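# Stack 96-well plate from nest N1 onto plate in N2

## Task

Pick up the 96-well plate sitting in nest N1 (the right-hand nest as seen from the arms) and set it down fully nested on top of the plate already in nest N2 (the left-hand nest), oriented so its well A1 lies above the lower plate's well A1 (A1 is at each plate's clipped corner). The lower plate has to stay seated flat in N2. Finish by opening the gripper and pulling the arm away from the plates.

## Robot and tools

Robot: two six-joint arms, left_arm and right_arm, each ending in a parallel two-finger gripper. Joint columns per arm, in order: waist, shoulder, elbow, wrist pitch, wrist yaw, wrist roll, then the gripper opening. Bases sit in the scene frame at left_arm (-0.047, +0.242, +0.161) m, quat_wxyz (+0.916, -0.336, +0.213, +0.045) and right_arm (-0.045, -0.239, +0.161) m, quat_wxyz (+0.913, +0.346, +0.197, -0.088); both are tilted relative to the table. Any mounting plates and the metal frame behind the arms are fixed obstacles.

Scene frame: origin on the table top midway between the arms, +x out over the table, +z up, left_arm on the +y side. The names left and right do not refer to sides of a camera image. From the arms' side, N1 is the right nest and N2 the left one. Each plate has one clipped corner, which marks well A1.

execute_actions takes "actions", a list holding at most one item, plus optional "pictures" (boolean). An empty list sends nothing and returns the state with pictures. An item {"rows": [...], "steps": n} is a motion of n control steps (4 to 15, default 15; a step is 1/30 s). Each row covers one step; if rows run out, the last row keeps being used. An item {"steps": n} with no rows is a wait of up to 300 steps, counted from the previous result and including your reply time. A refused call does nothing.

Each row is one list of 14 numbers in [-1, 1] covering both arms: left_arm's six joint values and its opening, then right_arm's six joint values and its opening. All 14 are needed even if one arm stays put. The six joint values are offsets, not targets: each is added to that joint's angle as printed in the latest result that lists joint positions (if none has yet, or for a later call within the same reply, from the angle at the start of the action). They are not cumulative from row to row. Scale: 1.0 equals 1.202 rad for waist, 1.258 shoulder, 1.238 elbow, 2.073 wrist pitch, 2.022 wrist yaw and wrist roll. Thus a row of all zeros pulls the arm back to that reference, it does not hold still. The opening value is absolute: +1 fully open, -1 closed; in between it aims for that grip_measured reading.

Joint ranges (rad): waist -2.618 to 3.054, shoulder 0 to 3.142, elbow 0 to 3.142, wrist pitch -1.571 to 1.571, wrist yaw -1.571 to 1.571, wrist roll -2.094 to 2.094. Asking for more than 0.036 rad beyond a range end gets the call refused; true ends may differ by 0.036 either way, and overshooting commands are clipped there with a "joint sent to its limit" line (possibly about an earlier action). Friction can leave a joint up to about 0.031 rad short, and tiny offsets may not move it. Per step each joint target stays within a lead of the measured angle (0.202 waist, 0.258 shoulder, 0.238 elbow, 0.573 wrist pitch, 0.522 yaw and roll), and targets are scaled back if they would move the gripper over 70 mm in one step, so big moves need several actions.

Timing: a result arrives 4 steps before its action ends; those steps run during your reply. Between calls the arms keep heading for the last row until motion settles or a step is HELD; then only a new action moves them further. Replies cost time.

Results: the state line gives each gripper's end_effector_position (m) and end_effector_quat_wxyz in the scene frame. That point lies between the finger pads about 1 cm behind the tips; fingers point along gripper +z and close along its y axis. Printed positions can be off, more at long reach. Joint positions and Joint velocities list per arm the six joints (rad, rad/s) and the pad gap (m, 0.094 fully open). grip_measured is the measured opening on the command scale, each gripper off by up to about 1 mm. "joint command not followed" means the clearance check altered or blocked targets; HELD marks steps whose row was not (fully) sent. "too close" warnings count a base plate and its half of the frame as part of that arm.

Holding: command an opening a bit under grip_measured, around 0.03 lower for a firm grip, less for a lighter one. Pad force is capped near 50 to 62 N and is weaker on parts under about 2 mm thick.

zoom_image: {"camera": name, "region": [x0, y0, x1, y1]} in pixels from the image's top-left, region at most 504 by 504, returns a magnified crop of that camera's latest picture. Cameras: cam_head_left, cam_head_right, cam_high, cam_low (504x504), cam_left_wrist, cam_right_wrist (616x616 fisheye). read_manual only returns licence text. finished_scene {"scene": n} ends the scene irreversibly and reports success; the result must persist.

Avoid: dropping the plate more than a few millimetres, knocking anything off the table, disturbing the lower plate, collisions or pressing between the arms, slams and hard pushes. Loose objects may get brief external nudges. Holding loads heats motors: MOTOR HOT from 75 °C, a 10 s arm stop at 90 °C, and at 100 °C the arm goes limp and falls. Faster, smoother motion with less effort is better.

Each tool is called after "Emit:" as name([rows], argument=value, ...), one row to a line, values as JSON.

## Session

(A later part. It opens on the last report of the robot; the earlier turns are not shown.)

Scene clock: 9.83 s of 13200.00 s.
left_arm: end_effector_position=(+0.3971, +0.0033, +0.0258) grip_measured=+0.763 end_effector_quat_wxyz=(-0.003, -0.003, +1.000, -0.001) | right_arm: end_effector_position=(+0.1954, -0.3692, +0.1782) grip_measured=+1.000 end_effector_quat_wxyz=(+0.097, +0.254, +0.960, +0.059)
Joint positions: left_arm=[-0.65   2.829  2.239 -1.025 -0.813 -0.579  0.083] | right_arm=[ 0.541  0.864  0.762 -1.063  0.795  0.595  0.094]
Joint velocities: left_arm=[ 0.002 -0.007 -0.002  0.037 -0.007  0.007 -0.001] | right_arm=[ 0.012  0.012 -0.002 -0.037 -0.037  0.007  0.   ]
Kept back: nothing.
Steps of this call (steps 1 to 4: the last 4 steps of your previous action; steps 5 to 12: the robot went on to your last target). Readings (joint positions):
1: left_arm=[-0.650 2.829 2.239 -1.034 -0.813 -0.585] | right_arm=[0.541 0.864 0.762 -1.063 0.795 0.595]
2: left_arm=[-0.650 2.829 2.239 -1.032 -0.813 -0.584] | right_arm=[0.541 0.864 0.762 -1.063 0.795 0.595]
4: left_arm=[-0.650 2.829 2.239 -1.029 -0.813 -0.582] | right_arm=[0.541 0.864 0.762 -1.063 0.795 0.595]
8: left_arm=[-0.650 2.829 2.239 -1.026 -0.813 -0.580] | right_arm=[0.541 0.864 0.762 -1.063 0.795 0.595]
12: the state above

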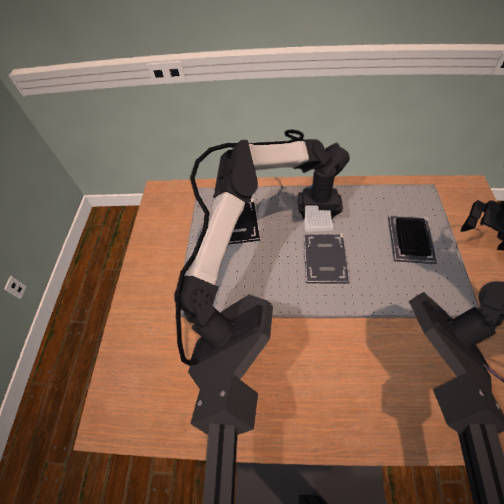

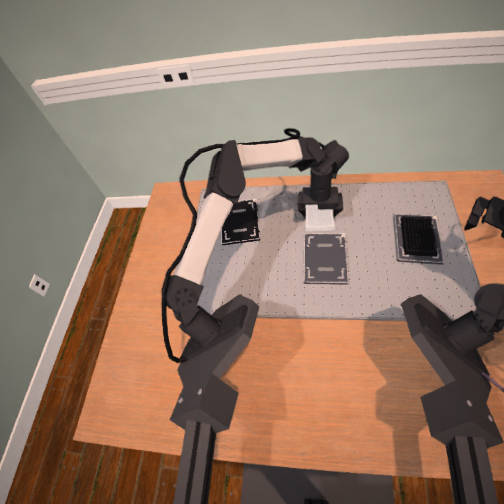

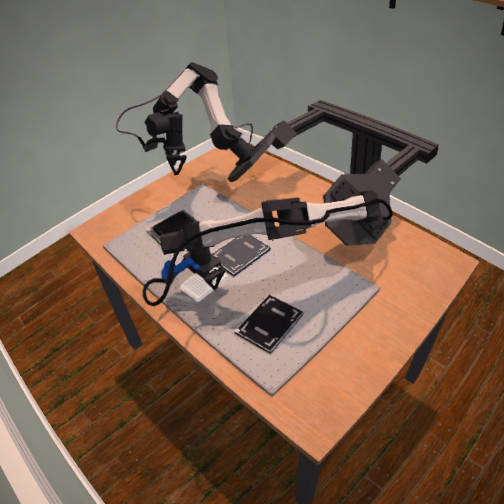

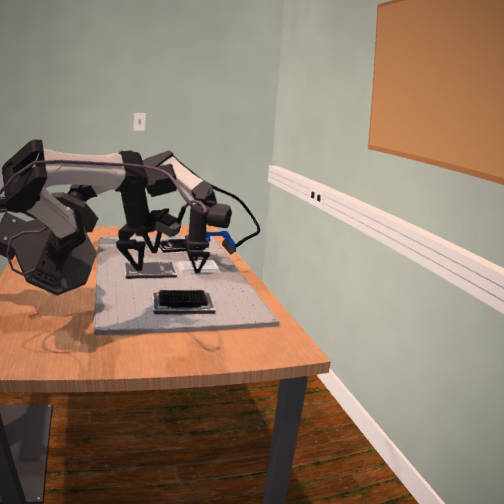

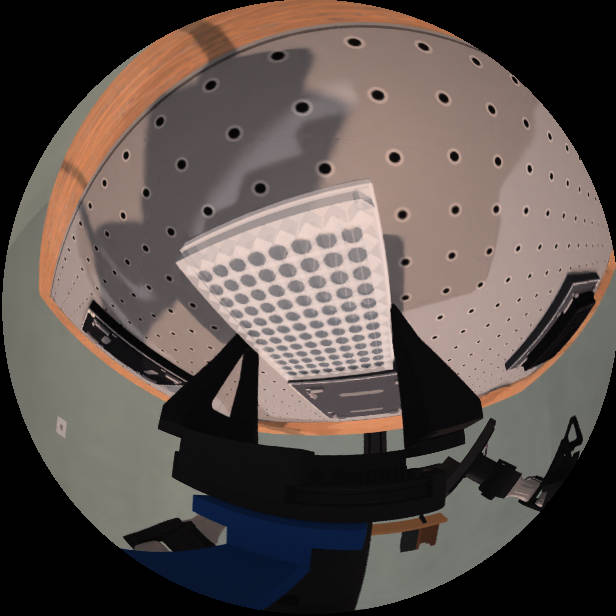

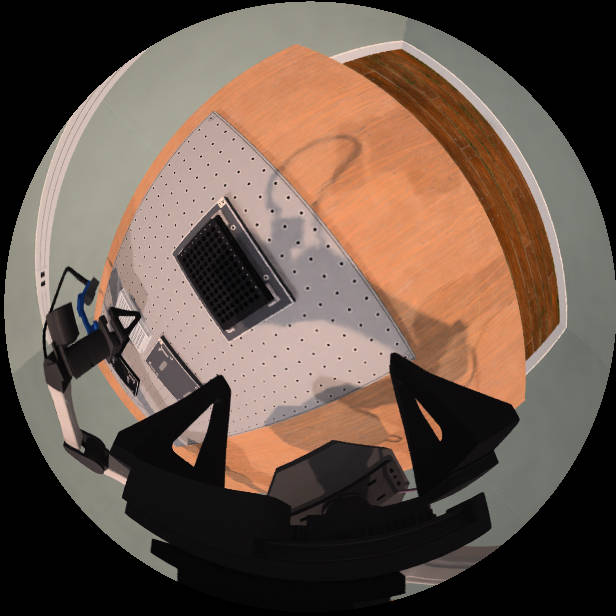

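Emit:
execute_actions([
  {"rows":[[0,0,0,0,0,0,1,0,0,0,0,0,0,1]],"steps":8},
])

Emit:
execute_actions([
  {"rows":[[-0.04,-0.02,0.07,-0.068,0,-0.038,1,0,0,0,0,0,0,1]]},
])

Emit:
execute_actions([
  {"rows":[[0.05,-0.4,-0.38,0.05,0,0.08,1,0,0,0,0,0,0,1]]},
])

Emit:
execute_actions([
  {"rows":[[0.1,-1,-0.8,0,0,0,1,0.1,1,0.9,0,0,0,1]]},
])

Emit:
execute_actions([
  {"steps":20},
])

Scene clock: 10.17 s of 13200.00 s.
left_arm: end_effector_position=(+0.3972, +0.0033, +0.0258) grip_measured=+1.000 end_effector_quat_wxyz=(-0.003, -0.003, +1.000, -0.001) | right_arm: end_effector_position=(+0.1954, -0.3692, +0.1782) grip_measured=+1.000 end_effector_quat_wxyz=(+0.097, +0.254, +0.960, +0.059)
Joint positions: left_arm=[-0.65   2.829  2.239 -1.025 -0.813 -0.579  0.094] | right_arm=[ 0.541  0.864  0.762 -1.063  0.795  0.595  0.094]
Joint velocities: left_arm=[-0.007 -0.012 -0.012 -0.051 -0.066 -0.007  0.   ] | right_arm=[ 0.012  0.002 -0.002  0.037  0.037  0.007  0.   ]
Steps of this call (steps 1 to 6: the robot went on to your last target; steps 7 to 10: the first 4 steps of this action). Readings (joint positions):
7: left_arm=[-0.650 2.829 2.239 -1.025 -0.813 -0.579] | right_arm=[0.541 0.864 0.762 -1.063 0.795 0.595]
8: left_arm=[-0.650 2.829 2.239 -1.025 -0.813 -0.579] | right_arm=[0.541 0.864 0.762 -1.063 0.795 0.595]
10: the state above

Scene clock: 10.67 s of 13200.00 s.
left_arm: end_effector_position=(+0.4028, +0.0001, +0.0633) grip_measured=+1.000 end_effector_quat_wxyz=(+0.009, -0.010, +1.000, -0.008) | right_arm: end_effector_position=(+0.1954, -0.3692, +0.1782) grip_measured=+1.000 end_effector_quat_wxyz=(+0.097, +0.254, +0.960, +0.059)
Joint positions: left_arm=[-0.704  2.811  2.309 -1.131 -0.813 -0.643  0.094] | right_arm=[ 0.541  0.864  0.762 -1.063  0.795  0.595  0.094]
Joint velocities: left_arm=[-0.002 -0.007 -0.022 -0.183 -0.007 -0.095  0.   ] | right_arm=[-0.002  0.002 -0.022  0.066 -0.037  0.066  0.   ]
Steps of this call (steps 1 to 4: the last 4 steps of your previous action; steps 5 to 15: the first 11 steps of this action, its rows measured from where the robot was after step 4). Readings (joint positions):
4: left_arm=[-0.650 2.829 2.239 -1.025 -0.813 -0.579] | right_arm=[0.541 0.864 0.762 -1.063 0.795 0.595]
5: left_arm=[-0.654 2.829 2.251 -1.042 -0.813 -0.589] | right_arm=[0.541 0.864 0.762 -1.063 0.795 0.595]
6: left_arm=[-0.658 2.830 2.264 -1.067 -0.813 -0.601] | right_arm=[0.541 0.864 0.762 -1.063 0.795 0.595]
8: left_arm=[-0.674 2.826 2.291 -1.097 -0.813 -0.619] | right_arm=[0.541 0.864 0.762 -1.063 0.795 0.595]
12: left_arm=[-0.702 2.812 2.308 -1.121 -0.813 -0.637] | right_arm=[0.541 0.864 0.762 -1.063 0.795 0.595]
15: the state above

Scene clock: 11.17 s of 13200.00 s.
left_arm: end_effector_position=(+0.4243, +0.1332, +0.1341) grip_measured=+1.000 end_effector_quat_wxyz=(+0.040, -0.027, +0.999, -0.025) | right_arm: end_effector_position=(+0.1954, -0.3692, +0.1782) grip_measured=+1.000 end_effector_quat_wxyz=(+0.097, +0.254, +0.960, +0.059)
Joint positions: left_arm=[-0.639  2.274  1.868 -1.055 -0.817 -0.508  0.094] | right_arm=[ 0.541  0.864  0.762 -1.063  0.795  0.595  0.094]
Joint velocities: left_arm=[-0.022 -0.276  0.007  0.154 -0.022  0.022  0.   ] | right_arm=[ 0.002 -0.007  0.002 -0.007 -0.037  0.007  0.   ]
Steps of this call (steps 1 to 4: the last 4 steps of your previous action; steps 5 to 15: the first 11 steps of this action, its rows measured from where the robot was after step 4). Readings (joint positions):
4: left_arm=[-0.704 2.811 2.309 -1.140 -0.813 -0.647] | right_arm=[0.541 0.864 0.762 -1.063 0.795 0.595]
5: left_arm=[-0.700 2.781 2.261 -1.108 -0.811 -0.626] | right_arm=[0.541 0.864 0.762 -1.063 0.795 0.595]
6: left_arm=[-0.695 2.724 2.170 -1.088 -0.807 -0.599] | right_arm=[0.541 0.864 0.762 -1.063 0.795 0.595]
8: left_arm=[-0.675 2.586 2.000 -1.075 -0.806 -0.560] | right_arm=[0.541 0.864 0.762 -1.063 0.795 0.595]
12: left_arm=[-0.640 2.350 1.868 -1.078 -0.808 -0.520] | right_arm=[0.541 0.864 0.762 -1.063 0.795 0.595]
15: the state above

Scene clock: 11.67 s of 13200.00 s.
left_arm: end_effector_position=(+0.2864, +0.2962, +0.1493) grip_measured=+1.000 end_effector_quat_wxyz=(+0.011, -0.077, +0.997, -0.003) | right_arm: end_effector_position=(+0.4091, -0.2970, +0.2357) grip_measured=+1.000 end_effector_quat_wxyz=(+0.122, +0.211, +0.966, +0.084)
Joint positions: left_arm=[-0.512  1.5    1.1   -1.03  -0.818 -0.498  0.094] | right_arm=[ 0.653  1.73   1.612 -1.064  0.799  0.596  0.094]
Joint velocities: left_arm=[-0.061 -2.737 -2.19  -0.007 -0.022  0.022  0.   ] | right_arm=[-0.002  2.484  2.537  0.125  0.037 -0.037  0.   ]
Steps of this call (steps 1 to 4: the last 4 steps of your previous action; steps 5 to 15: the first 11 steps of this action, its rows measured from where the robot was after step 4). Readings (joint positions):
4: left_arm=[-0.639 2.280 1.868 -1.048 -0.818 -0.499] | right_arm=[0.541 0.864 0.762 -1.063 0.795 0.595]
5: left_arm=[-0.633 2.262 1.835 -1.026 -0.815 -0.498] | right_arm=[0.556 0.894 0.792 -1.092 0.796 0.596]
6: left_arm=[-0.622 2.219 1.768 -1.018 -0.811 -0.498] | right_arm=[0.589 0.965 0.859 -1.116 0.796 0.596]
8: left_arm=[-0.580 2.104 1.631 -1.023 -0.810 -0.498] | right_arm=[0.634 1.129 1.012 -1.103 0.796 0.596]
12: left_arm=[-0.510 1.782 1.329 -1.026 -0.815 -0.498] | right_arm=[0.653 1.470 1.350 -1.079 0.798 0.596]
15: the state above

Scene clock: 12.33 s of 13200.00 s.
left_arm: end_effector_position=(+0.2367, +0.3568, +0.1854) grip_measured=+1.000 end_effector_quat_wxyz=(+0.091, -0.168, +0.981, -0.038) | right_arm: end_effector_position=(+0.4516, -0.2086, +0.1835) grip_measured=+1.000 end_effector_quat_wxyz=(+0.083, +0.164, +0.981, +0.065)
Joint positions: left_arm=[-0.513  1.011  0.896 -1.06  -0.821 -0.498  0.094] | right_arm=[ 0.656  2.124  1.858 -1.047  0.793  0.596  0.094]
Joint velocities: left_arm=[ 0.017  0.002 -0.002 -0.007 -0.022  0.022  0.   ] | right_arm=[-0.012 -0.017 -0.017 -0.022  0.007 -0.11   0.   ]
Kept back: nothing.
Steps of this call (steps 1 to 4: the last 4 steps of your previous action; steps 5 to 20: the robot went on to your last target). Readings (joint positions):
1: left_arm=[-0.513 1.405 1.028 -1.033 -0.818 -0.498] | right_arm=[0.653 1.816 1.699 -1.059 0.799 0.596]
2: left_arm=[-0.513 1.312 0.966 -1.040 -0.818 -0.498] | right_arm=[0.653 1.899 1.775 -1.048 0.799 0.596]
4: left_arm=[-0.513 1.144 0.900 -1.061 -0.817 -0.498] | right_arm=[0.654 2.029 1.852 -1.020 0.799 0.596]
8: left_arm=[-0.513 1.011 0.896 -1.062 -0.821 -0.498] | right_arm=[0.656 2.153 1.858 -1.037 0.794 0.596]
20: the state above

Emit:
execute_actions([
  {"rows":[[0,0,0,0,0,0,1,0.05,0.2,0.12,-0.02,0,0.01,1],[0,0,0,0,0,0,1,0.05,0.2,0.12,-0.02,0,0.01,1],[0,0,0,0,0,0,1,0.05,0.2,0.12,-0.02,0,0.01,1],[0,0,0,0,0,0,1,0.05,0.2,0.12,-0.02,0,0.01,1],[0,0,0,0,0,0,1,0.08,0.4,0.24,-0.04,0,0.02,1],[0,0,0,0,0,0,1,0.08,0.4,0.24,-0.04,0,0.02,1],[0,0,0,0,0,0,1,0.08,0.4,0.24,-0.04,0,0.02,1],[0,0,0,0,0,0,1,0.08,0.4,0.24,-0.04,0,0.02,1],[0,0,0,0,0,0,1,0.1,0.54,0.32,-0.048,0.009,0.035,1],[0,0,0,0,0,0,1,0.1,0.54,0.32,-0.048,0.009,0.035,1],[0,0,0,0,0,0,1,0.1,0.54,0.32,-0.048,0.009,0.035,1],[0,0,0,0,0,0,1,0.1,0.54,0.32,-0.048,0.009,0.035,1],[0,0,0,0,0,0,1,0.102,0.6,0.348,-0.048,0.009,0.035,1]]},
])

Emit:
execute_actions([
  {"steps":18},
], pictures=true)

Emit:
zoom_image(camera="cam_head_left", region=[270,160,370,250])

Scene clock: 13.07 s of 13200.00 s.
left_arm: end_effector_position=(+0.2367, +0.3568, +0.1854) grip_measured=+1.000 end_effector_quat_wxyz=(+0.091, -0.168, +0.981, -0.038) | right_arm: end_effector_position=(+0.4291, -0.0416, +0.1089) grip_measured=+1.000 end_effector_quat_wxyz=(+0.041, +0.049, +0.997, +0.033)
Joint positions: left_arm=[-0.513  1.011  0.896 -1.06  -0.821 -0.498  0.094] | right_arm=[ 0.765  2.687  2.2   -1.092  0.804  0.631  0.094]
Joint velocities: left_arm=[-0.037 -0.002 -0.017  0.007 -0.022  0.022  0.   ] | right_arm=[ 0.256  1.717  0.686 -0.095  0.022  0.154  0.   ]
Steps of this call (steps 1 to 11: the robot went on to your last target; steps 12 to 22: the first 11 steps of this action). Readings (joint positions):
12: left_arm=[-0.513 1.011 0.896 -1.060 -0.821 -0.498] | right_arm=[0.660 2.146 1.883 -1.067 0.796 0.598]
13: left_arm=[-0.513 1.011 0.896 -1.060 -0.821 -0.498] | right_arm=[0.665 2.187 1.933 -1.074 0.801 0.600]
15: left_arm=[-0.513 1.011 0.896 -1.060 -0.821 -0.498] | right_arm=[0.685 2.276 1.991 -1.058 0.803 0.603]
19: left_arm=[-0.513 1.011 0.896 -1.060 -0.821 -0.498] | right_arm=[0.735 2.502 2.111 -1.078 0.803 0.614]
22: the state above

Scene clock: 13.67 s of 13200.00 s.
left_arm: end_effector_position=(+0.2367, +0.3568, +0.1854) grip_measured=+1.000 end_effector_quat_wxyz=(+0.091, -0.168, +0.981, -0.038) | right_arm: end_effector_position=(+0.3862, +0.0024, +0.0650) grip_measured=+1.000 end_effector_quat_wxyz=(+0.004, -0.003, +1.000, +0.002)
Joint positions: left_arm=[-0.513  1.011  0.896 -1.06  -0.821 -0.498  0.094] | right_arm=[ 0.787  2.877  2.272 -1.137  0.804  0.658  0.094]
Joint velocities: left_arm=[ 0.007 -0.007  0.017  0.022 -0.066  0.007  0.   ] | right_arm=[ 0.007 -0.017  0.007 -0.022 -0.022 -0.066  0.   ]
Kept back: nothing.
Steps of this call (steps 1 to 4: the last 4 steps of your previous action; steps 5 to 18: the robot went on to your last target). Readings (joint positions):
1: left_arm=[-0.513 1.011 0.896 -1.060 -0.821 -0.498] | right_arm=[0.773 2.739 2.216 -1.092 0.804 0.636]
2: left_arm=[-0.513 1.011 0.896 -1.060 -0.821 -0.498] | right_arm=[0.779 2.789 2.228 -1.100 0.804 0.640]
4: left_arm=[-0.513 1.011 0.896 -1.060 -0.821 -0.498] | right_arm=[0.786 2.868 2.245 -1.107 0.804 0.646]
8: left_arm=[-0.513 1.011 0.896 -1.060 -0.821 -0.498] | right_arm=[0.787 2.915 2.245 -1.133 0.803 0.652]
18: the state above

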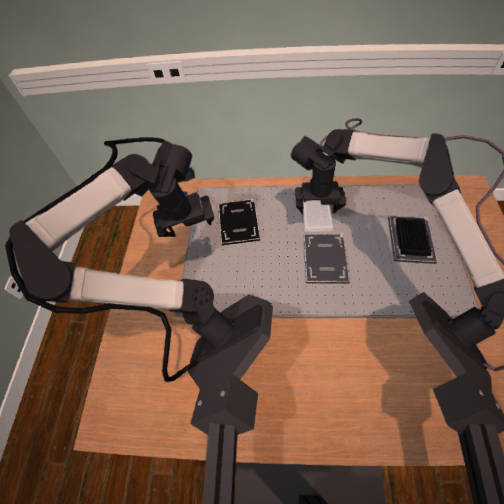

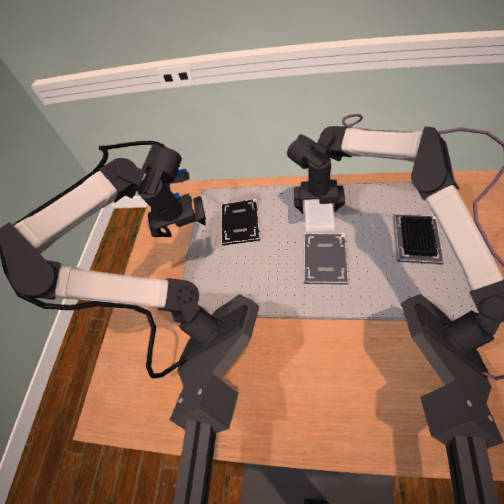

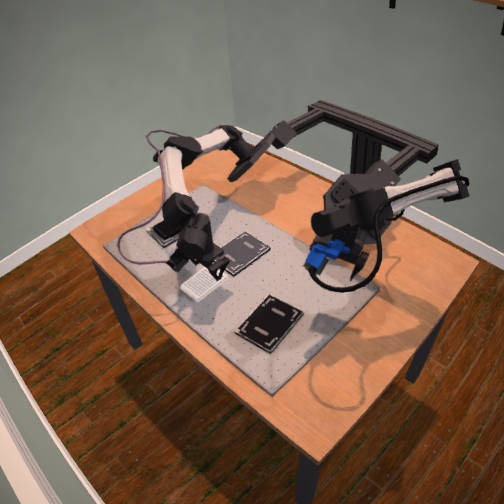

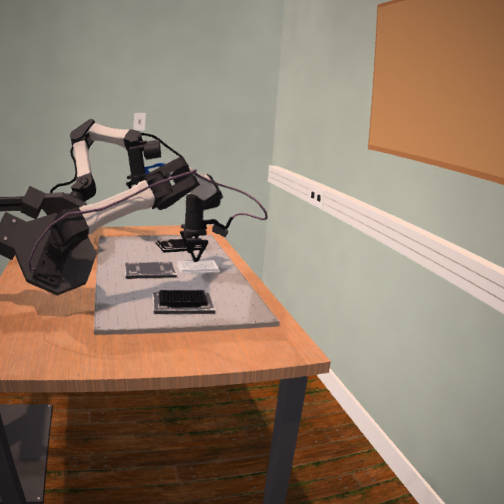

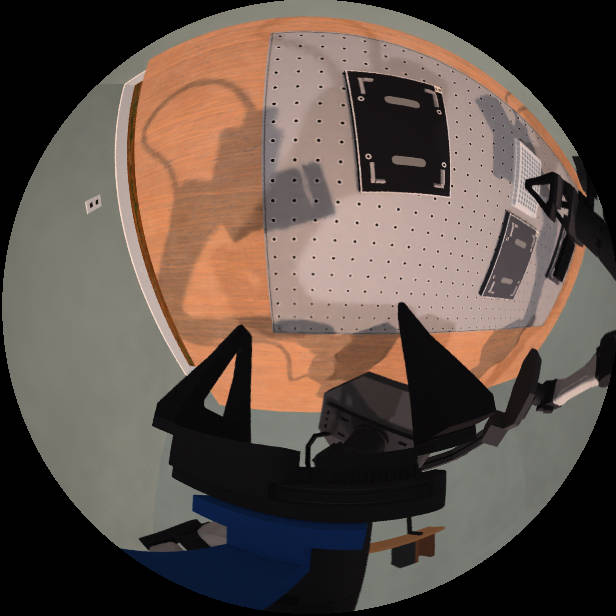

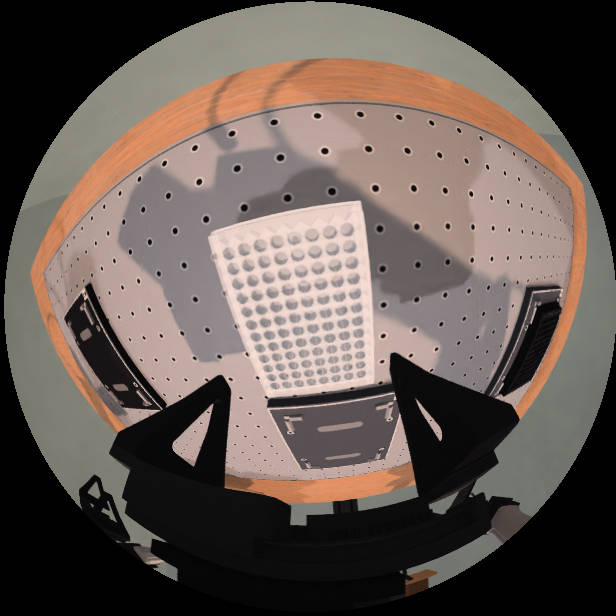

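Region (270, 160, 370, 250) of cam_head_left's 504x504 image, scaled by 5.040, with more detail than that image has; it fills the top 454 rows of this view, and the rest is white.

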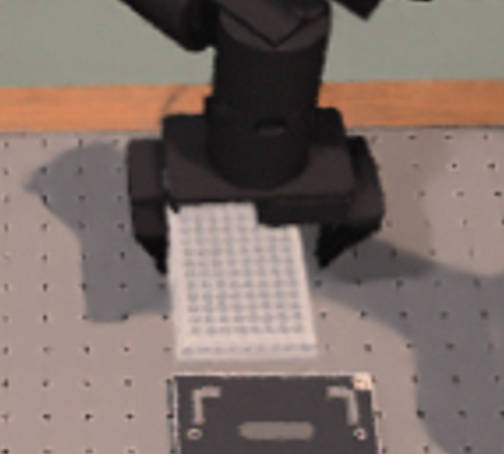

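Emit:
execute_actions([
  {"rows":[[0,0,0,0,0,0,1,-0.028,0,-0.046,0.038,0,-0.02,1]]},
])

Emit:
execute_actions([
  {"steps":10},
], pictures=true)

Emit:
zoom_image(camera="cam_head_right", region=[270,160,370,250])

Scene clock: 14.13 s of 13200.00 s.
left_arm: end_effector_position=(+0.2367, +0.3568, +0.1854) grip_measured=+1.000 end_effector_quat_wxyz=(+0.091, -0.168, +0.981, -0.038) | right_arm: end_effector_position=(+0.3890, +0.0015, +0.0524) grip_measured=+1.000 end_effector_quat_wxyz=(+0.005, +0.002, +1.000, +0.005)
Joint positions: left_arm=[-0.513  1.011  0.896 -1.06  -0.821 -0.498  0.094] | right_arm=[ 0.765  2.874  2.24  -1.076  0.804  0.629  0.094]
Joint velocities: left_arm=[ 0.017 -0.017  0.012 -0.037  0.022 -0.022  0.   ] | right_arm=[-0.007 -0.012  0.007  0.081 -0.022 -0.007  0.   ]
Steps of this call (steps 1 to 3: the robot went on to your last target; steps 4 to 14: the first 11 steps of this action). Readings (joint positions):
4: left_arm=[-0.513 1.011 0.896 -1.060 -0.821 -0.498] | right_arm=[0.786 2.875 2.267 -1.128 0.804 0.653]
5: left_arm=[-0.513 1.011 0.896 -1.060 -0.821 -0.498] | right_arm=[0.784 2.874 2.259 -1.114 0.804 0.648]
7: left_arm=[-0.513 1.011 0.896 -1.060 -0.821 -0.498] | right_arm=[0.778 2.874 2.247 -1.097 0.804 0.640]
11: left_arm=[-0.513 1.011 0.896 -1.060 -0.821 -0.498] | right_arm=[0.766 2.874 2.240 -1.082 0.804 0.632]
14: the state above

Scene clock: 14.47 s of 13200.00 s.
left_arm: end_effector_position=(+0.2367, +0.3568, +0.1854) grip_measured=+1.000 end_effector_quat_wxyz=(+0.091, -0.168, +0.981, -0.038) | right_arm: end_effector_position=(+0.3899, +0.0022, +0.0524) grip_measured=+1.000 end_effector_quat_wxyz=(+0.007, +0.003, +1.000, +0.007)
Joint positions: left_arm=[-0.513  1.011  0.896 -1.06  -0.821 -0.498  0.094] | right_arm=[ 0.765  2.874  2.24  -1.07   0.804  0.626  0.094]
Joint velocities: left_arm=[-0.007 -0.007 -0.007 -0.081  0.037 -0.051  0.   ] | right_arm=[ 0.007 -0.002 -0.007 -0.037 -0.037 -0.066  0.   ]
Kept back: nothing.
Steps of this call (steps 1 to 4: the last 4 steps of your previous action; steps 5 to 10: the robot went on to your last target). Readings (joint positions):
1: left_arm=[-0.513 1.011 0.896 -1.060 -0.821 -0.498] | right_arm=[0.765 2.874 2.240 -1.074 0.804 0.629]
2: left_arm=[-0.513 1.011 0.896 -1.060 -0.821 -0.498] | right_arm=[0.765 2.874 2.240 -1.073 0.804 0.628]
4: left_arm=[-0.513 1.011 0.896 -1.060 -0.821 -0.498] | right_arm=[0.765 2.874 2.240 -1.071 0.804 0.627]
8: left_arm=[-0.513 1.011 0.896 -1.060 -0.821 -0.498] | right_arm=[0.765 2.874 2.240 -1.070 0.804 0.627]
10: the state above

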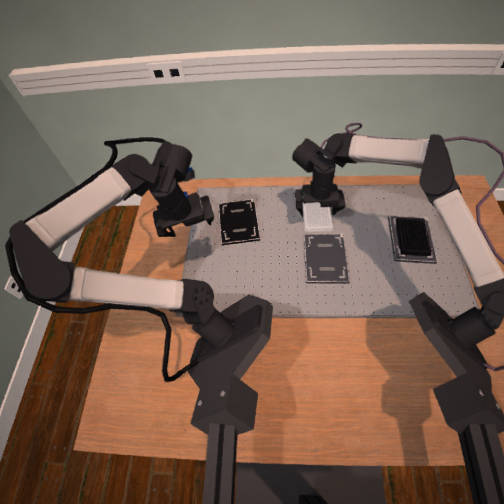

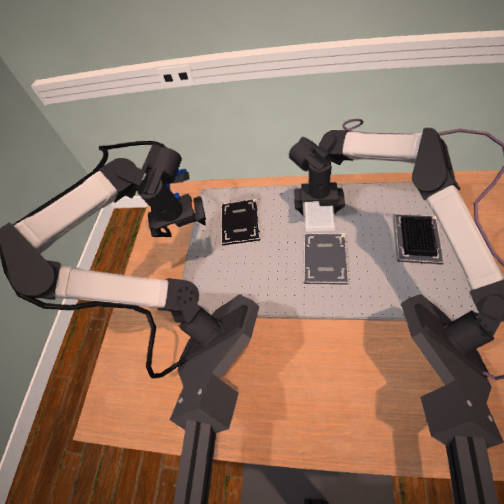

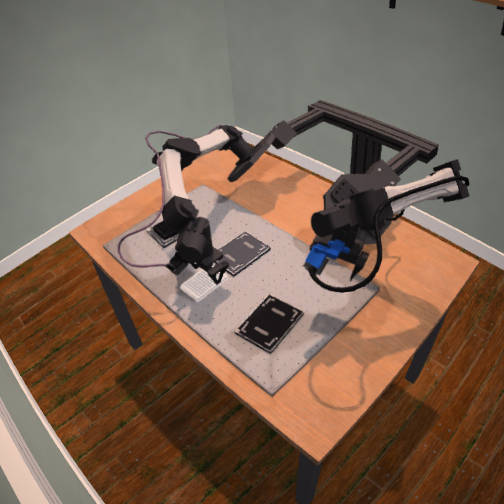

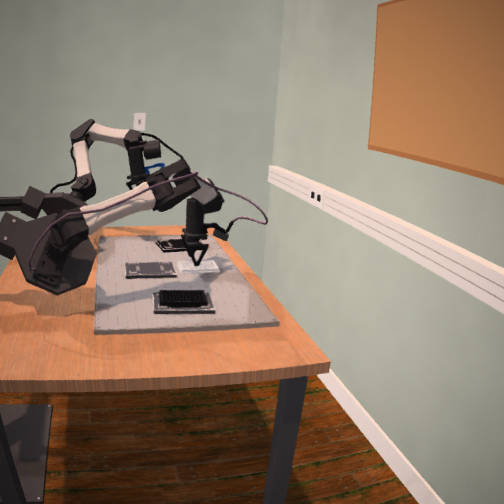

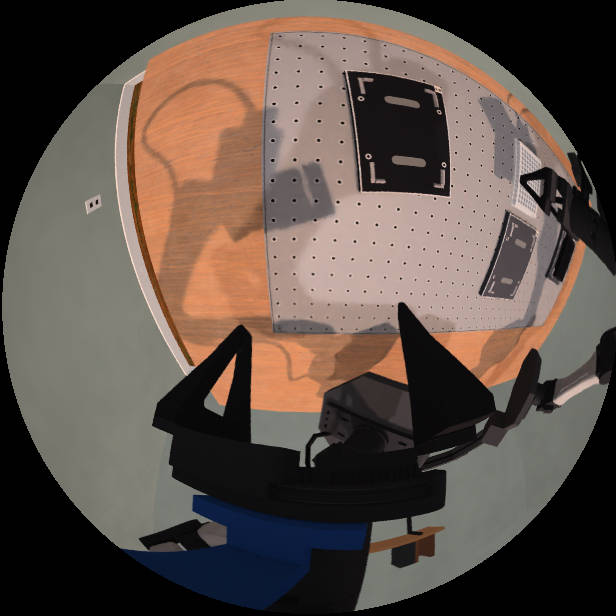

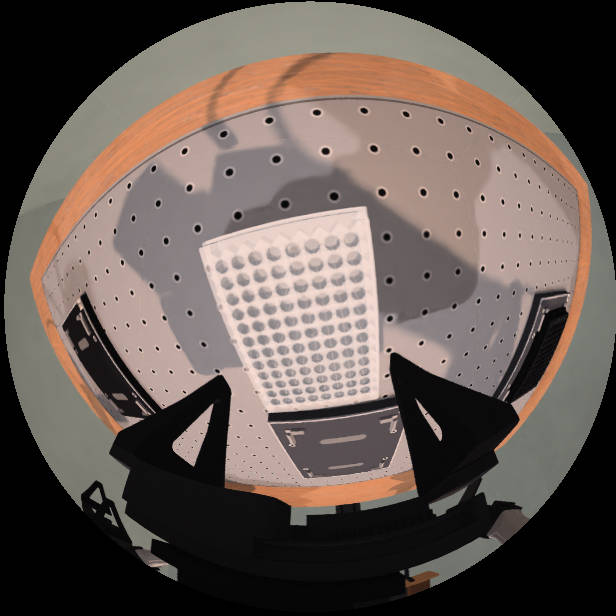

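Region (270, 160, 370, 250) of cam_head_right's 504x504 image, scaled by 5.040, with more detail than that image has; it fills the top 454 rows of this view, and the rest is white.

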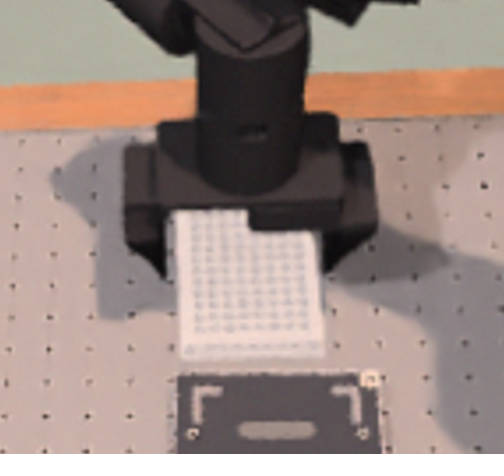

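Emit:
execute_actions([
  {"rows":[[0,0,0,0,0,0,1,-0.041,0.022,-0.056,0.04,0.006,-0.022,1]]},
])

Emit:
execute_actions([
  {"steps":10},
])

Scene clock: 14.90 s of 13200.00 s.
left_arm: end_effector_position=(+0.2367, +0.3568, +0.1854) grip_measured=+1.000 end_effector_quat_wxyz=(+0.091, -0.168, +0.981, -0.038) | right_arm: end_effector_position=(+0.3850, -0.0008, +0.0269) grip_measured=+1.000 end_effector_quat_wxyz=(-0.002, +0.002, +1.000, +0.001)
Joint positions: left_arm=[-0.513  1.011  0.896 -1.06  -0.821 -0.498  0.094] | right_arm=[ 0.728  2.889  2.196 -1.003  0.808  0.594  0.094]
Joint velocities: left_arm=[ 0.027  0.002  0.007 -0.066 -0.037  0.007  0.   ] | right_arm=[-0.017  0.002 -0.012  0.022 -0.066 -0.007  0.   ]
Steps of this call (steps 1 to 2: the robot went on to your last target; steps 3 to 13: the first 11 steps of this action). Readings (joint positions):
3: left_arm=[-0.513 1.011 0.896 -1.060 -0.821 -0.498] | right_arm=[0.763 2.874 2.233 -1.059 0.805 0.621]
4: left_arm=[-0.513 1.011 0.896 -1.060 -0.821 -0.498] | right_arm=[0.760 2.874 2.224 -1.043 0.806 0.615]
6: left_arm=[-0.513 1.011 0.896 -1.060 -0.821 -0.498] | right_arm=[0.747 2.879 2.208 -1.025 0.806 0.606]
10: left_arm=[-0.513 1.011 0.896 -1.060 -0.821 -0.498] | right_arm=[0.728 2.889 2.196 -1.012 0.807 0.597]
13: the state above

Scene clock: 15.23 s of 13200.00 s.
left_arm: end_effector_position=(+0.2367, +0.3568, +0.1854) grip_measured=+1.000 end_effector_quat_wxyz=(+0.091, -0.168, +0.981, -0.038) | right_arm: end_effector_position=(+0.3858, -0.0002, +0.0269) grip_measured=+1.000 end_effector_quat_wxyz=(-0.001, +0.002, +1.000, +0.002)
Joint positions: left_arm=[-0.513  1.011  0.896 -1.06  -0.821 -0.498  0.094] | right_arm=[ 0.728  2.889  2.196 -0.998  0.808  0.591  0.094]
Joint velocities: left_arm=[ 0.002  0.007 -0.022 -0.022  0.022 -0.022  0.   ] | right_arm=[-0.017 -0.002  0.007  0.066 -0.007 -0.037  0.   ]
Kept back: nothing.
Steps of this call (steps 1 to 4: the last 4 steps of your previous action; steps 5 to 10: the robot went on to your last target). Readings (joint positions):
1: left_arm=[-0.513 1.011 0.896 -1.060 -0.821 -0.498] | right_arm=[0.728 2.889 2.196 -1.002 0.808 0.594]
2: left_arm=[-0.513 1.011 0.896 -1.060 -0.821 -0.498] | right_arm=[0.728 2.889 2.196 -1.000 0.808 0.593]
4: left_arm=[-0.513 1.011 0.896 -1.060 -0.821 -0.498] | right_arm=[0.728 2.889 2.196 -1.000 0.808 0.592]
8: left_arm=[-0.513 1.011 0.896 -1.060 -0.821 -0.498] | right_arm=[0.728 2.889 2.196 -0.998 0.808 0.591]
10: the state above

Emit:
execute_actions([
  {"rows":[[0,0,0,0,0,0,1,0,0,0,0,0,0,0.72]],"steps":10},
])

Emit:
execute_actions([
  {"rows":[[0,0,0,0,0,0,1,0.07,-0.02,0.11,-0.11,0,0.055,0.72]]},
])

Emit:
execute_actions([
  {"rows":[[0,0,0,0,0,0,1,-0.03,-0.15,-0.16,0.03,0,-0.03,0.72],[0,0,0,0,0,0,1,-0.03,-0.15,-0.16,0.03,0,-0.03,0.72],[0,0,0,0,0,0,1,-0.03,-0.15,-0.16,0.03,0,-0.03,0.72],[0,0,0,0,0,0,1,-0.03,-0.15,-0.16,0.03,0,-0.03,0.72],[0,0,0,0,0,0,1,-0.07,-0.3,-0.32,0.06,0,-0.06,0.72],[0,0,0,0,0,0,1,-0.07,-0.3,-0.32,0.06,0,-0.06,0.72],[0,0,0,0,0,0,1,-0.07,-0.3,-0.32,0.06,0,-0.06,0.72],[0,0,0,0,0,0,1,-0.07,-0.3,-0.32,0.06,0,-0.06,0.72],[0,0,0,0,0,0,1,-0.12,-0.46,-0.5,0.1,0,-0.1,0.72]]},
])

Emit:
execute_actions([
  {"steps":12},
])

Scene clock: 15.80 s of 13200.00 s.
left_arm: end_effector_position=(+0.2367, +0.3568, +0.1854) grip_measured=+1.000 end_effector_quat_wxyz=(+0.091, -0.168, +0.981, -0.038) | right_arm: end_effector_position=(+0.3859, -0.0002, +0.0269) grip_measured=+0.761 end_effector_quat_wxyz=(-0.001, +0.002, +1.000, +0.002)
Joint positions: left_arm=[-0.513  1.011  0.896 -1.06  -0.821 -0.498  0.094] | right_arm=[ 0.728  2.889  2.196 -0.998  0.808  0.591  0.083]
Joint velocities: left_arm=[ 0.002 -0.002 -0.002 -0.037  0.007 -0.022  0.   ] | right_arm=[ 0.027  0.007  0.002  0.066 -0.051 -0.051 -0.001]
Steps of this call (steps 1 to 11: the robot went on to your last target; steps 12 to 17: the first 6 steps of this action). Readings (joint positions):
12: left_arm=[-0.513 1.011 0.896 -1.060 -0.821 -0.498] | right_arm=[0.728 2.889 2.196 -0.998 0.808 0.591]
13: left_arm=[-0.513 1.011 0.896 -1.060 -0.821 -0.498] | right_arm=[0.728 2.889 2.196 -0.998 0.808 0.591]
15: left_arm=[-0.513 1.011 0.896 -1.060 -0.821 -0.498] | right_arm=[0.728 2.889 2.196 -0.998 0.808 0.591]
17: the state above

Scene clock: 16.30 s of 13200.00 s.
left_arm: end_effector_position=(+0.2367, +0.3568, +0.1854) grip_measured=+1.000 end_effector_quat_wxyz=(+0.091, -0.168, +0.981, -0.038) | right_arm: end_effector_position=(+0.3949, +0.0058, +0.0972) grip_measured=+0.761 end_effector_quat_wxyz=(+0.025, +0.002, +1.000, +0.013)
Joint positions: left_arm=[-0.513  1.011  0.896 -1.06  -0.821 -0.498  0.094] | right_arm=[ 0.831  2.854  2.319 -1.185  0.808  0.684  0.083]
Joint velocities: left_arm=[-0.012 -0.007  0.012 -0.051 -0.066 -0.022  0.   ] | right_arm=[-0.012 -0.002 -0.012 -0.168 -0.007  0.11  -0.001]
Steps of this call (steps 1 to 4: the last 4 steps of your previous action; steps 5 to 15: the first 11 steps of this action, its rows measured from where the robot was after step 4). Readings (joint positions):
4: left_arm=[-0.513 1.011 0.896 -1.060 -0.821 -0.498] | right_arm=[0.728 2.889 2.196 -0.998 0.808 0.591]
5: left_arm=[-0.513 1.011 0.896 -1.060 -0.821 -0.498] | right_arm=[0.733 2.891 2.217 -1.028 0.808 0.606]
6: left_arm=[-0.513 1.011 0.896 -1.060 -0.821 -0.498] | right_arm=[0.741 2.895 2.245 -1.072 0.808 0.623]
8: left_arm=[-0.513 1.011 0.896 -1.060 -0.821 -0.498] | right_arm=[0.768 2.887 2.287 -1.124 0.808 0.648]
12: left_arm=[-0.513 1.011 0.896 -1.060 -0.821 -0.498] | right_arm=[0.823 2.857 2.317 -1.169 0.808 0.675]
15: the state above

Scene clock: 16.80 s of 13200.00 s.
left_arm: end_effector_position=(+0.2367, +0.3568, +0.1854) grip_measured=+1.000 end_effector_quat_wxyz=(+0.091, -0.168, +0.981, -0.038) | right_arm: end_effector_position=(+0.3995, -0.1289, +0.1313) grip_measured=+0.761 end_effector_quat_wxyz=(+0.026, +0.027, +0.999, +0.022)
Joint positions: left_arm=[-0.513  1.011  0.896 -1.06  -0.821 -0.498  0.094] | right_arm=[ 0.719  2.326  1.792 -1.05   0.803  0.558  0.083]
Joint velocities: left_arm=[-0.002  0.002  0.012 -0.022  0.007 -0.022  0.   ] | right_arm=[-0.559 -1.536 -1.223  0.051  0.037 -0.432  0.   ]
Steps of this call (steps 1 to 4: the last 4 steps of your previous action; steps 5 to 15: the first 11 steps of this action, its rows measured from where the robot was after step 4). Readings (joint positions):
4: left_arm=[-0.513 1.011 0.896 -1.060 -0.821 -0.498] | right_arm=[0.825 2.854 2.319 -1.202 0.808 0.689]
5: left_arm=[-0.513 1.011 0.896 -1.060 -0.821 -0.498] | right_arm=[0.823 2.829 2.279 -1.177 0.807 0.682]
6: left_arm=[-0.513 1.011 0.896 -1.060 -0.821 -0.498] | right_arm=[0.821 2.787 2.211 -1.166 0.804 0.672]
8: left_arm=[-0.513 1.011 0.896 -1.060 -0.821 -0.498] | right_arm=[0.812 2.722 2.149 -1.174 0.804 0.659]
12: left_arm=[-0.513 1.011 0.896 -1.060 -0.821 -0.498] | right_arm=[0.771 2.512 1.966 -1.124 0.802 0.612]
15: the state above

Scene clock: 17.20 s of 13200.00 s.
left_arm: end_effector_position=(+0.2367, +0.3568, +0.1854) grip_measured=+1.000 end_effector_quat_wxyz=(+0.091, -0.168, +0.981, -0.038) | right_arm: end_effector_position=(+0.3993, -0.1534, +0.1230) grip_measured=+0.761 end_effector_quat_wxyz=(+0.025, +0.025, +0.999, +0.015)
Joint positions: left_arm=[-0.513  1.011  0.896 -1.06  -0.821 -0.498  0.094] | right_arm=[ 0.676  2.265  1.724 -1.012  0.814  0.5    0.083]
Joint velocities: left_arm=[0.002 0.012 0.022 0.022 0.007 0.095 0.   ] | right_arm=[-0.007 -0.002 -0.012  0.022 -0.007 -0.066 -0.   ]
Kept back: nothing.
Steps of this call (steps 1 to 4: the last 4 steps of your previous action; steps 5 to 12: the robot went on to your last target). Readings (joint positions):
1: left_arm=[-0.513 1.011 0.896 -1.060 -0.821 -0.498] | right_arm=[0.701 2.285 1.763 -1.050 0.806 0.546]
2: left_arm=[-0.513 1.011 0.896 -1.060 -0.821 -0.498] | right_arm=[0.686 2.261 1.753 -1.048 0.809 0.536]
4: left_arm=[-0.513 1.011 0.896 -1.060 -0.821 -0.498] | right_arm=[0.670 2.247 1.748 -1.034 0.814 0.523]
8: left_arm=[-0.513 1.011 0.896 -1.060 -0.821 -0.498] | right_arm=[0.674 2.256 1.730 -1.015 0.814 0.507]
12: the state above

Emit:
execute_actions([
  {"rows":[[0,0,0,0,0,0,1,-0.07,-0.15,-0.2,0.06,0,-0.05,0.72],[0,0,0,0,0,0,1,-0.07,-0.15,-0.2,0.06,0,-0.05,0.72],[0,0,0,0,0,0,1,-0.07,-0.15,-0.2,0.06,0,-0.05,0.72],[0,0,0,0,0,0,1,-0.07,-0.15,-0.2,0.06,0,-0.05,0.72],[0,0,0,0,0,0,1,-0.14,-0.3,-0.4,0.12,0,-0.1,0.72],[0,0,0,0,0,0,1,-0.14,-0.3,-0.4,0.12,0,-0.1,0.72],[0,0,0,0,0,0,1,-0.14,-0.3,-0.4,0.12,0,-0.1,0.72],[0,0,0,0,0,0,1,-0.14,-0.3,-0.4,0.12,0,-0.1,0.72],[0,0,0,0,0,0,1,-0.19,-0.4,-0.54,0.16,-0.011,-0.14,0.72],[0,0,0,0,0,0,1,-0.19,-0.4,-0.54,0.16,-0.011,-0.14,0.72],[0,0,0,0,0,0,1,-0.19,-0.4,-0.54,0.16,-0.011,-0.14,0.72],[0,0,0,0,0,0,1,-0.212,-0.444,-0.611,0.18,-0.011,-0.155,0.72]]},
])

Emit:
execute_actions([
  {"steps":18},
], pictures=true)

Emit:
zoom_image(camera="cam_head_left", region=[360,180,470,280])

Emit:
zoom_image(camera="cam_low", region=[120,230,250,330])

Emit:
zoom_image(camera="cam_high", region=[120,170,230,270])

Scene clock: 17.97 s of 13200.00 s.
left_arm: end_effector_position=(+0.2367, +0.3568, +0.1854) grip_measured=+1.000 end_effector_quat_wxyz=(+0.091, -0.168, +0.981, -0.038) | right_arm: end_effector_position=(+0.3138, -0.2727, +0.0873) grip_measured=+0.761 end_effector_quat_wxyz=(-0.003, +0.047, +0.999, -0.003)
Joint positions: left_arm=[-0.513  1.011  0.896 -1.06  -0.821 -0.498  0.094] | right_arm=[ 0.461  1.787  1.132 -0.765  0.812  0.302  0.083]
Joint velocities: left_arm=[-0.017 -0.007  0.002 -0.037 -0.037 -0.022  0.   ] | right_arm=[-0.422 -0.803 -1.165  0.081 -0.066 -0.505 -0.001]
Steps of this call (steps 1 to 12: the robot went on to your last target; steps 13 to 23: the first 11 steps of this action). Readings (joint positions):
13: left_arm=[-0.513 1.011 0.896 -1.060 -0.821 -0.498] | right_arm=[0.670 2.240 1.683 -0.965 0.813 0.482]
14: left_arm=[-0.513 1.011 0.896 -1.060 -0.821 -0.498] | right_arm=[0.662 2.192 1.608 -0.934 0.810 0.467]
16: left_arm=[-0.513 1.011 0.896 -1.060 -0.821 -0.498] | right_arm=[0.630 2.115 1.517 -0.939 0.810 0.446]
20: left_arm=[-0.513 1.011 0.896 -1.060 -0.821 -0.498] | right_arm=[0.523 1.908 1.289 -0.844 0.811 0.367]
23: the state above

Scene clock: 18.57 s of 13200.00 s.
left_arm: end_effector_position=(+0.2367, +0.3568, +0.1854) grip_measured=+1.000 end_effector_quat_wxyz=(+0.091, -0.168, +0.981, -0.038) | right_arm: end_effector_position=(+0.2884, -0.2783, +0.0736) grip_measured=+0.761 end_effector_quat_wxyz=(-0.003, +0.020, +1.000, -0.003)
Joint positions: left_arm=[-0.513  1.011  0.896 -1.06  -0.821 -0.498  0.094] | right_arm=[ 0.426  1.716  0.985 -0.653  0.806  0.198  0.083]
Joint velocities: left_arm=[-0.007 -0.002  0.007 -0.022  0.051  0.007  0.   ] | right_arm=[-0.007 -0.022  0.002  0.022  0.022  0.007  0.001]
Kept back: nothing.
Steps of this call (steps 1 to 4: the last 4 steps of your previous action; steps 5 to 18: the robot went on to your last target). Readings (joint positions):
1: left_arm=[-0.513 1.011 0.896 -1.060 -0.821 -0.498] | right_arm=[0.446 1.760 1.088 -0.746 0.811 0.282]
2: left_arm=[-0.513 1.011 0.896 -1.060 -0.821 -0.498] | right_arm=[0.437 1.737 1.046 -0.727 0.811 0.265]
4: left_arm=[-0.513 1.011 0.896 -1.060 -0.821 -0.498] | right_arm=[0.426 1.716 0.999 -0.716 0.811 0.240]
8: left_arm=[-0.513 1.011 0.896 -1.060 -0.821 -0.498] | right_arm=[0.426 1.716 0.985 -0.685 0.806 0.214]
18: the state above

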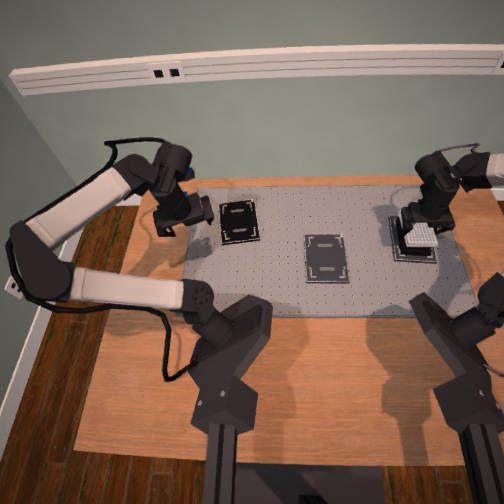

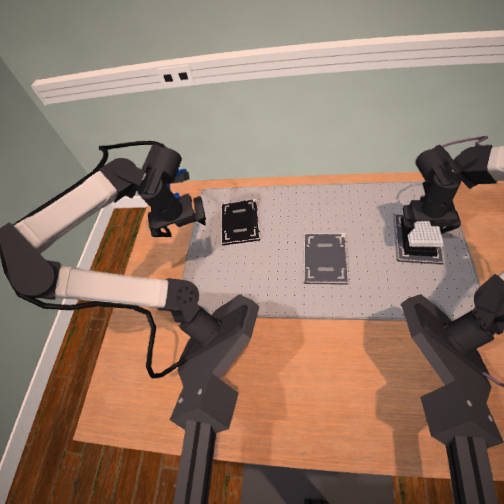

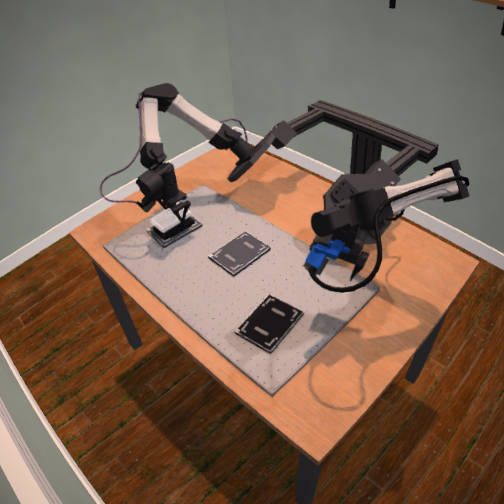

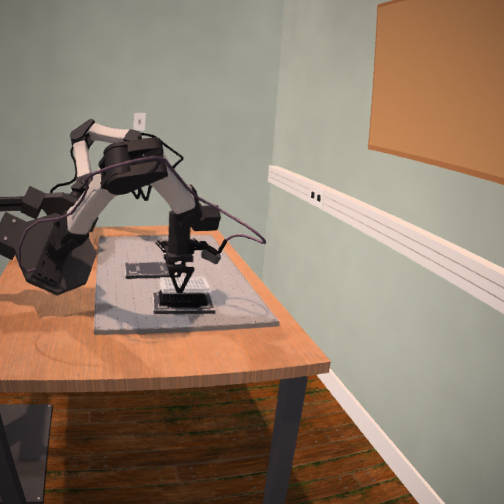

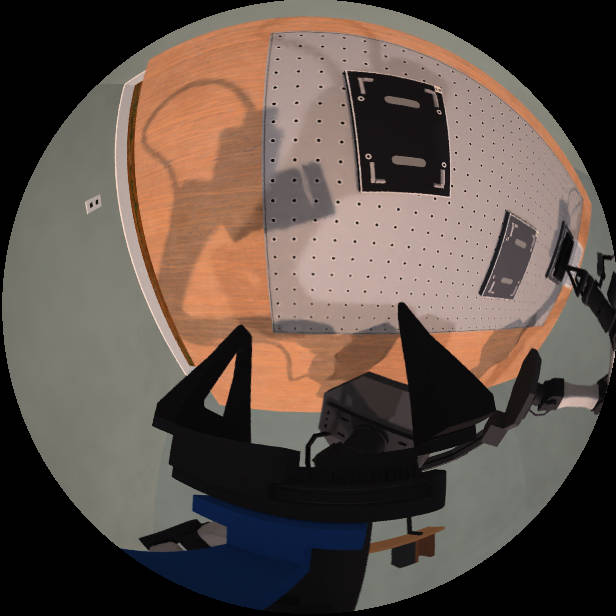

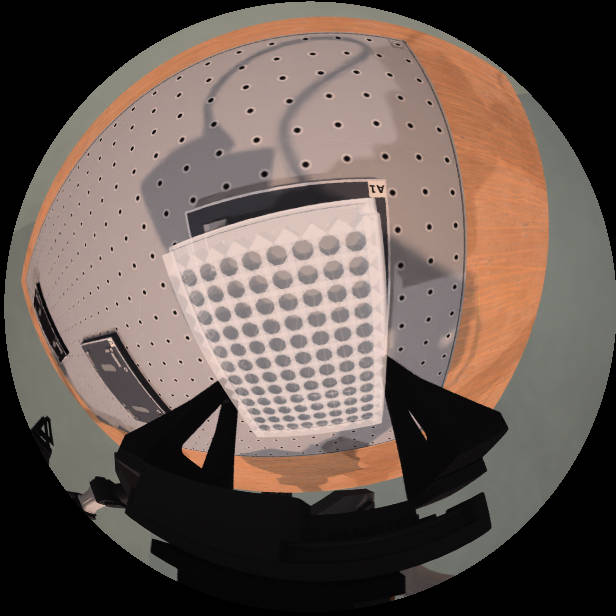

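Region (360, 180, 470, 280) of cam_head_left's 504x504 image, scaled by 4.582, with more detail than that image has; it fills the top 458 rows of this view, and the rest is white.

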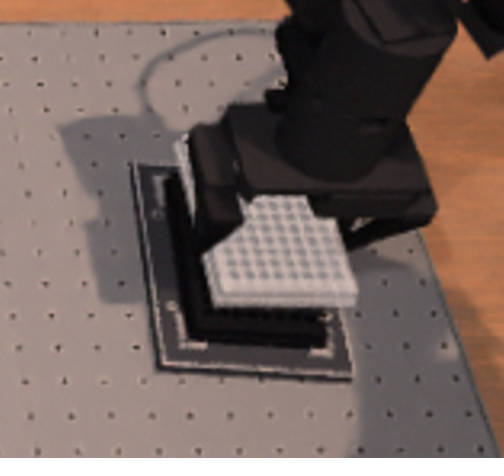

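Region (120, 230, 250, 330) of cam_low's 504x504 image, scaled by 3.877, with more detail than that image has; it fills the top 388 rows of this view, and the rest is white.

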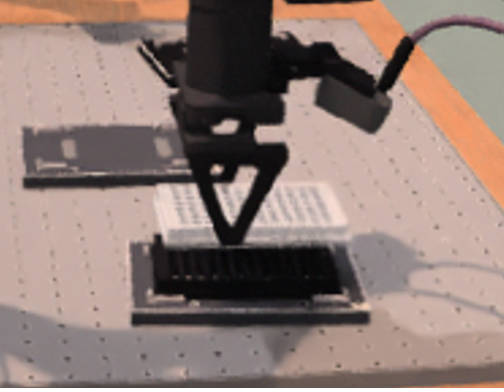

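Region (120, 170, 230, 270) of cam_high's 504x504 image, scaled by 4.582, with more detail than that image has; it fills the top 458 rows of this view, and the rest is white.

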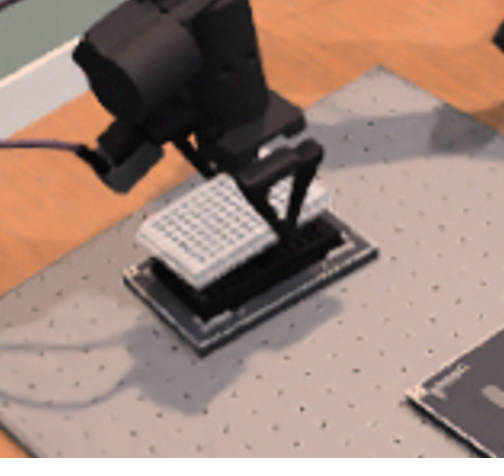

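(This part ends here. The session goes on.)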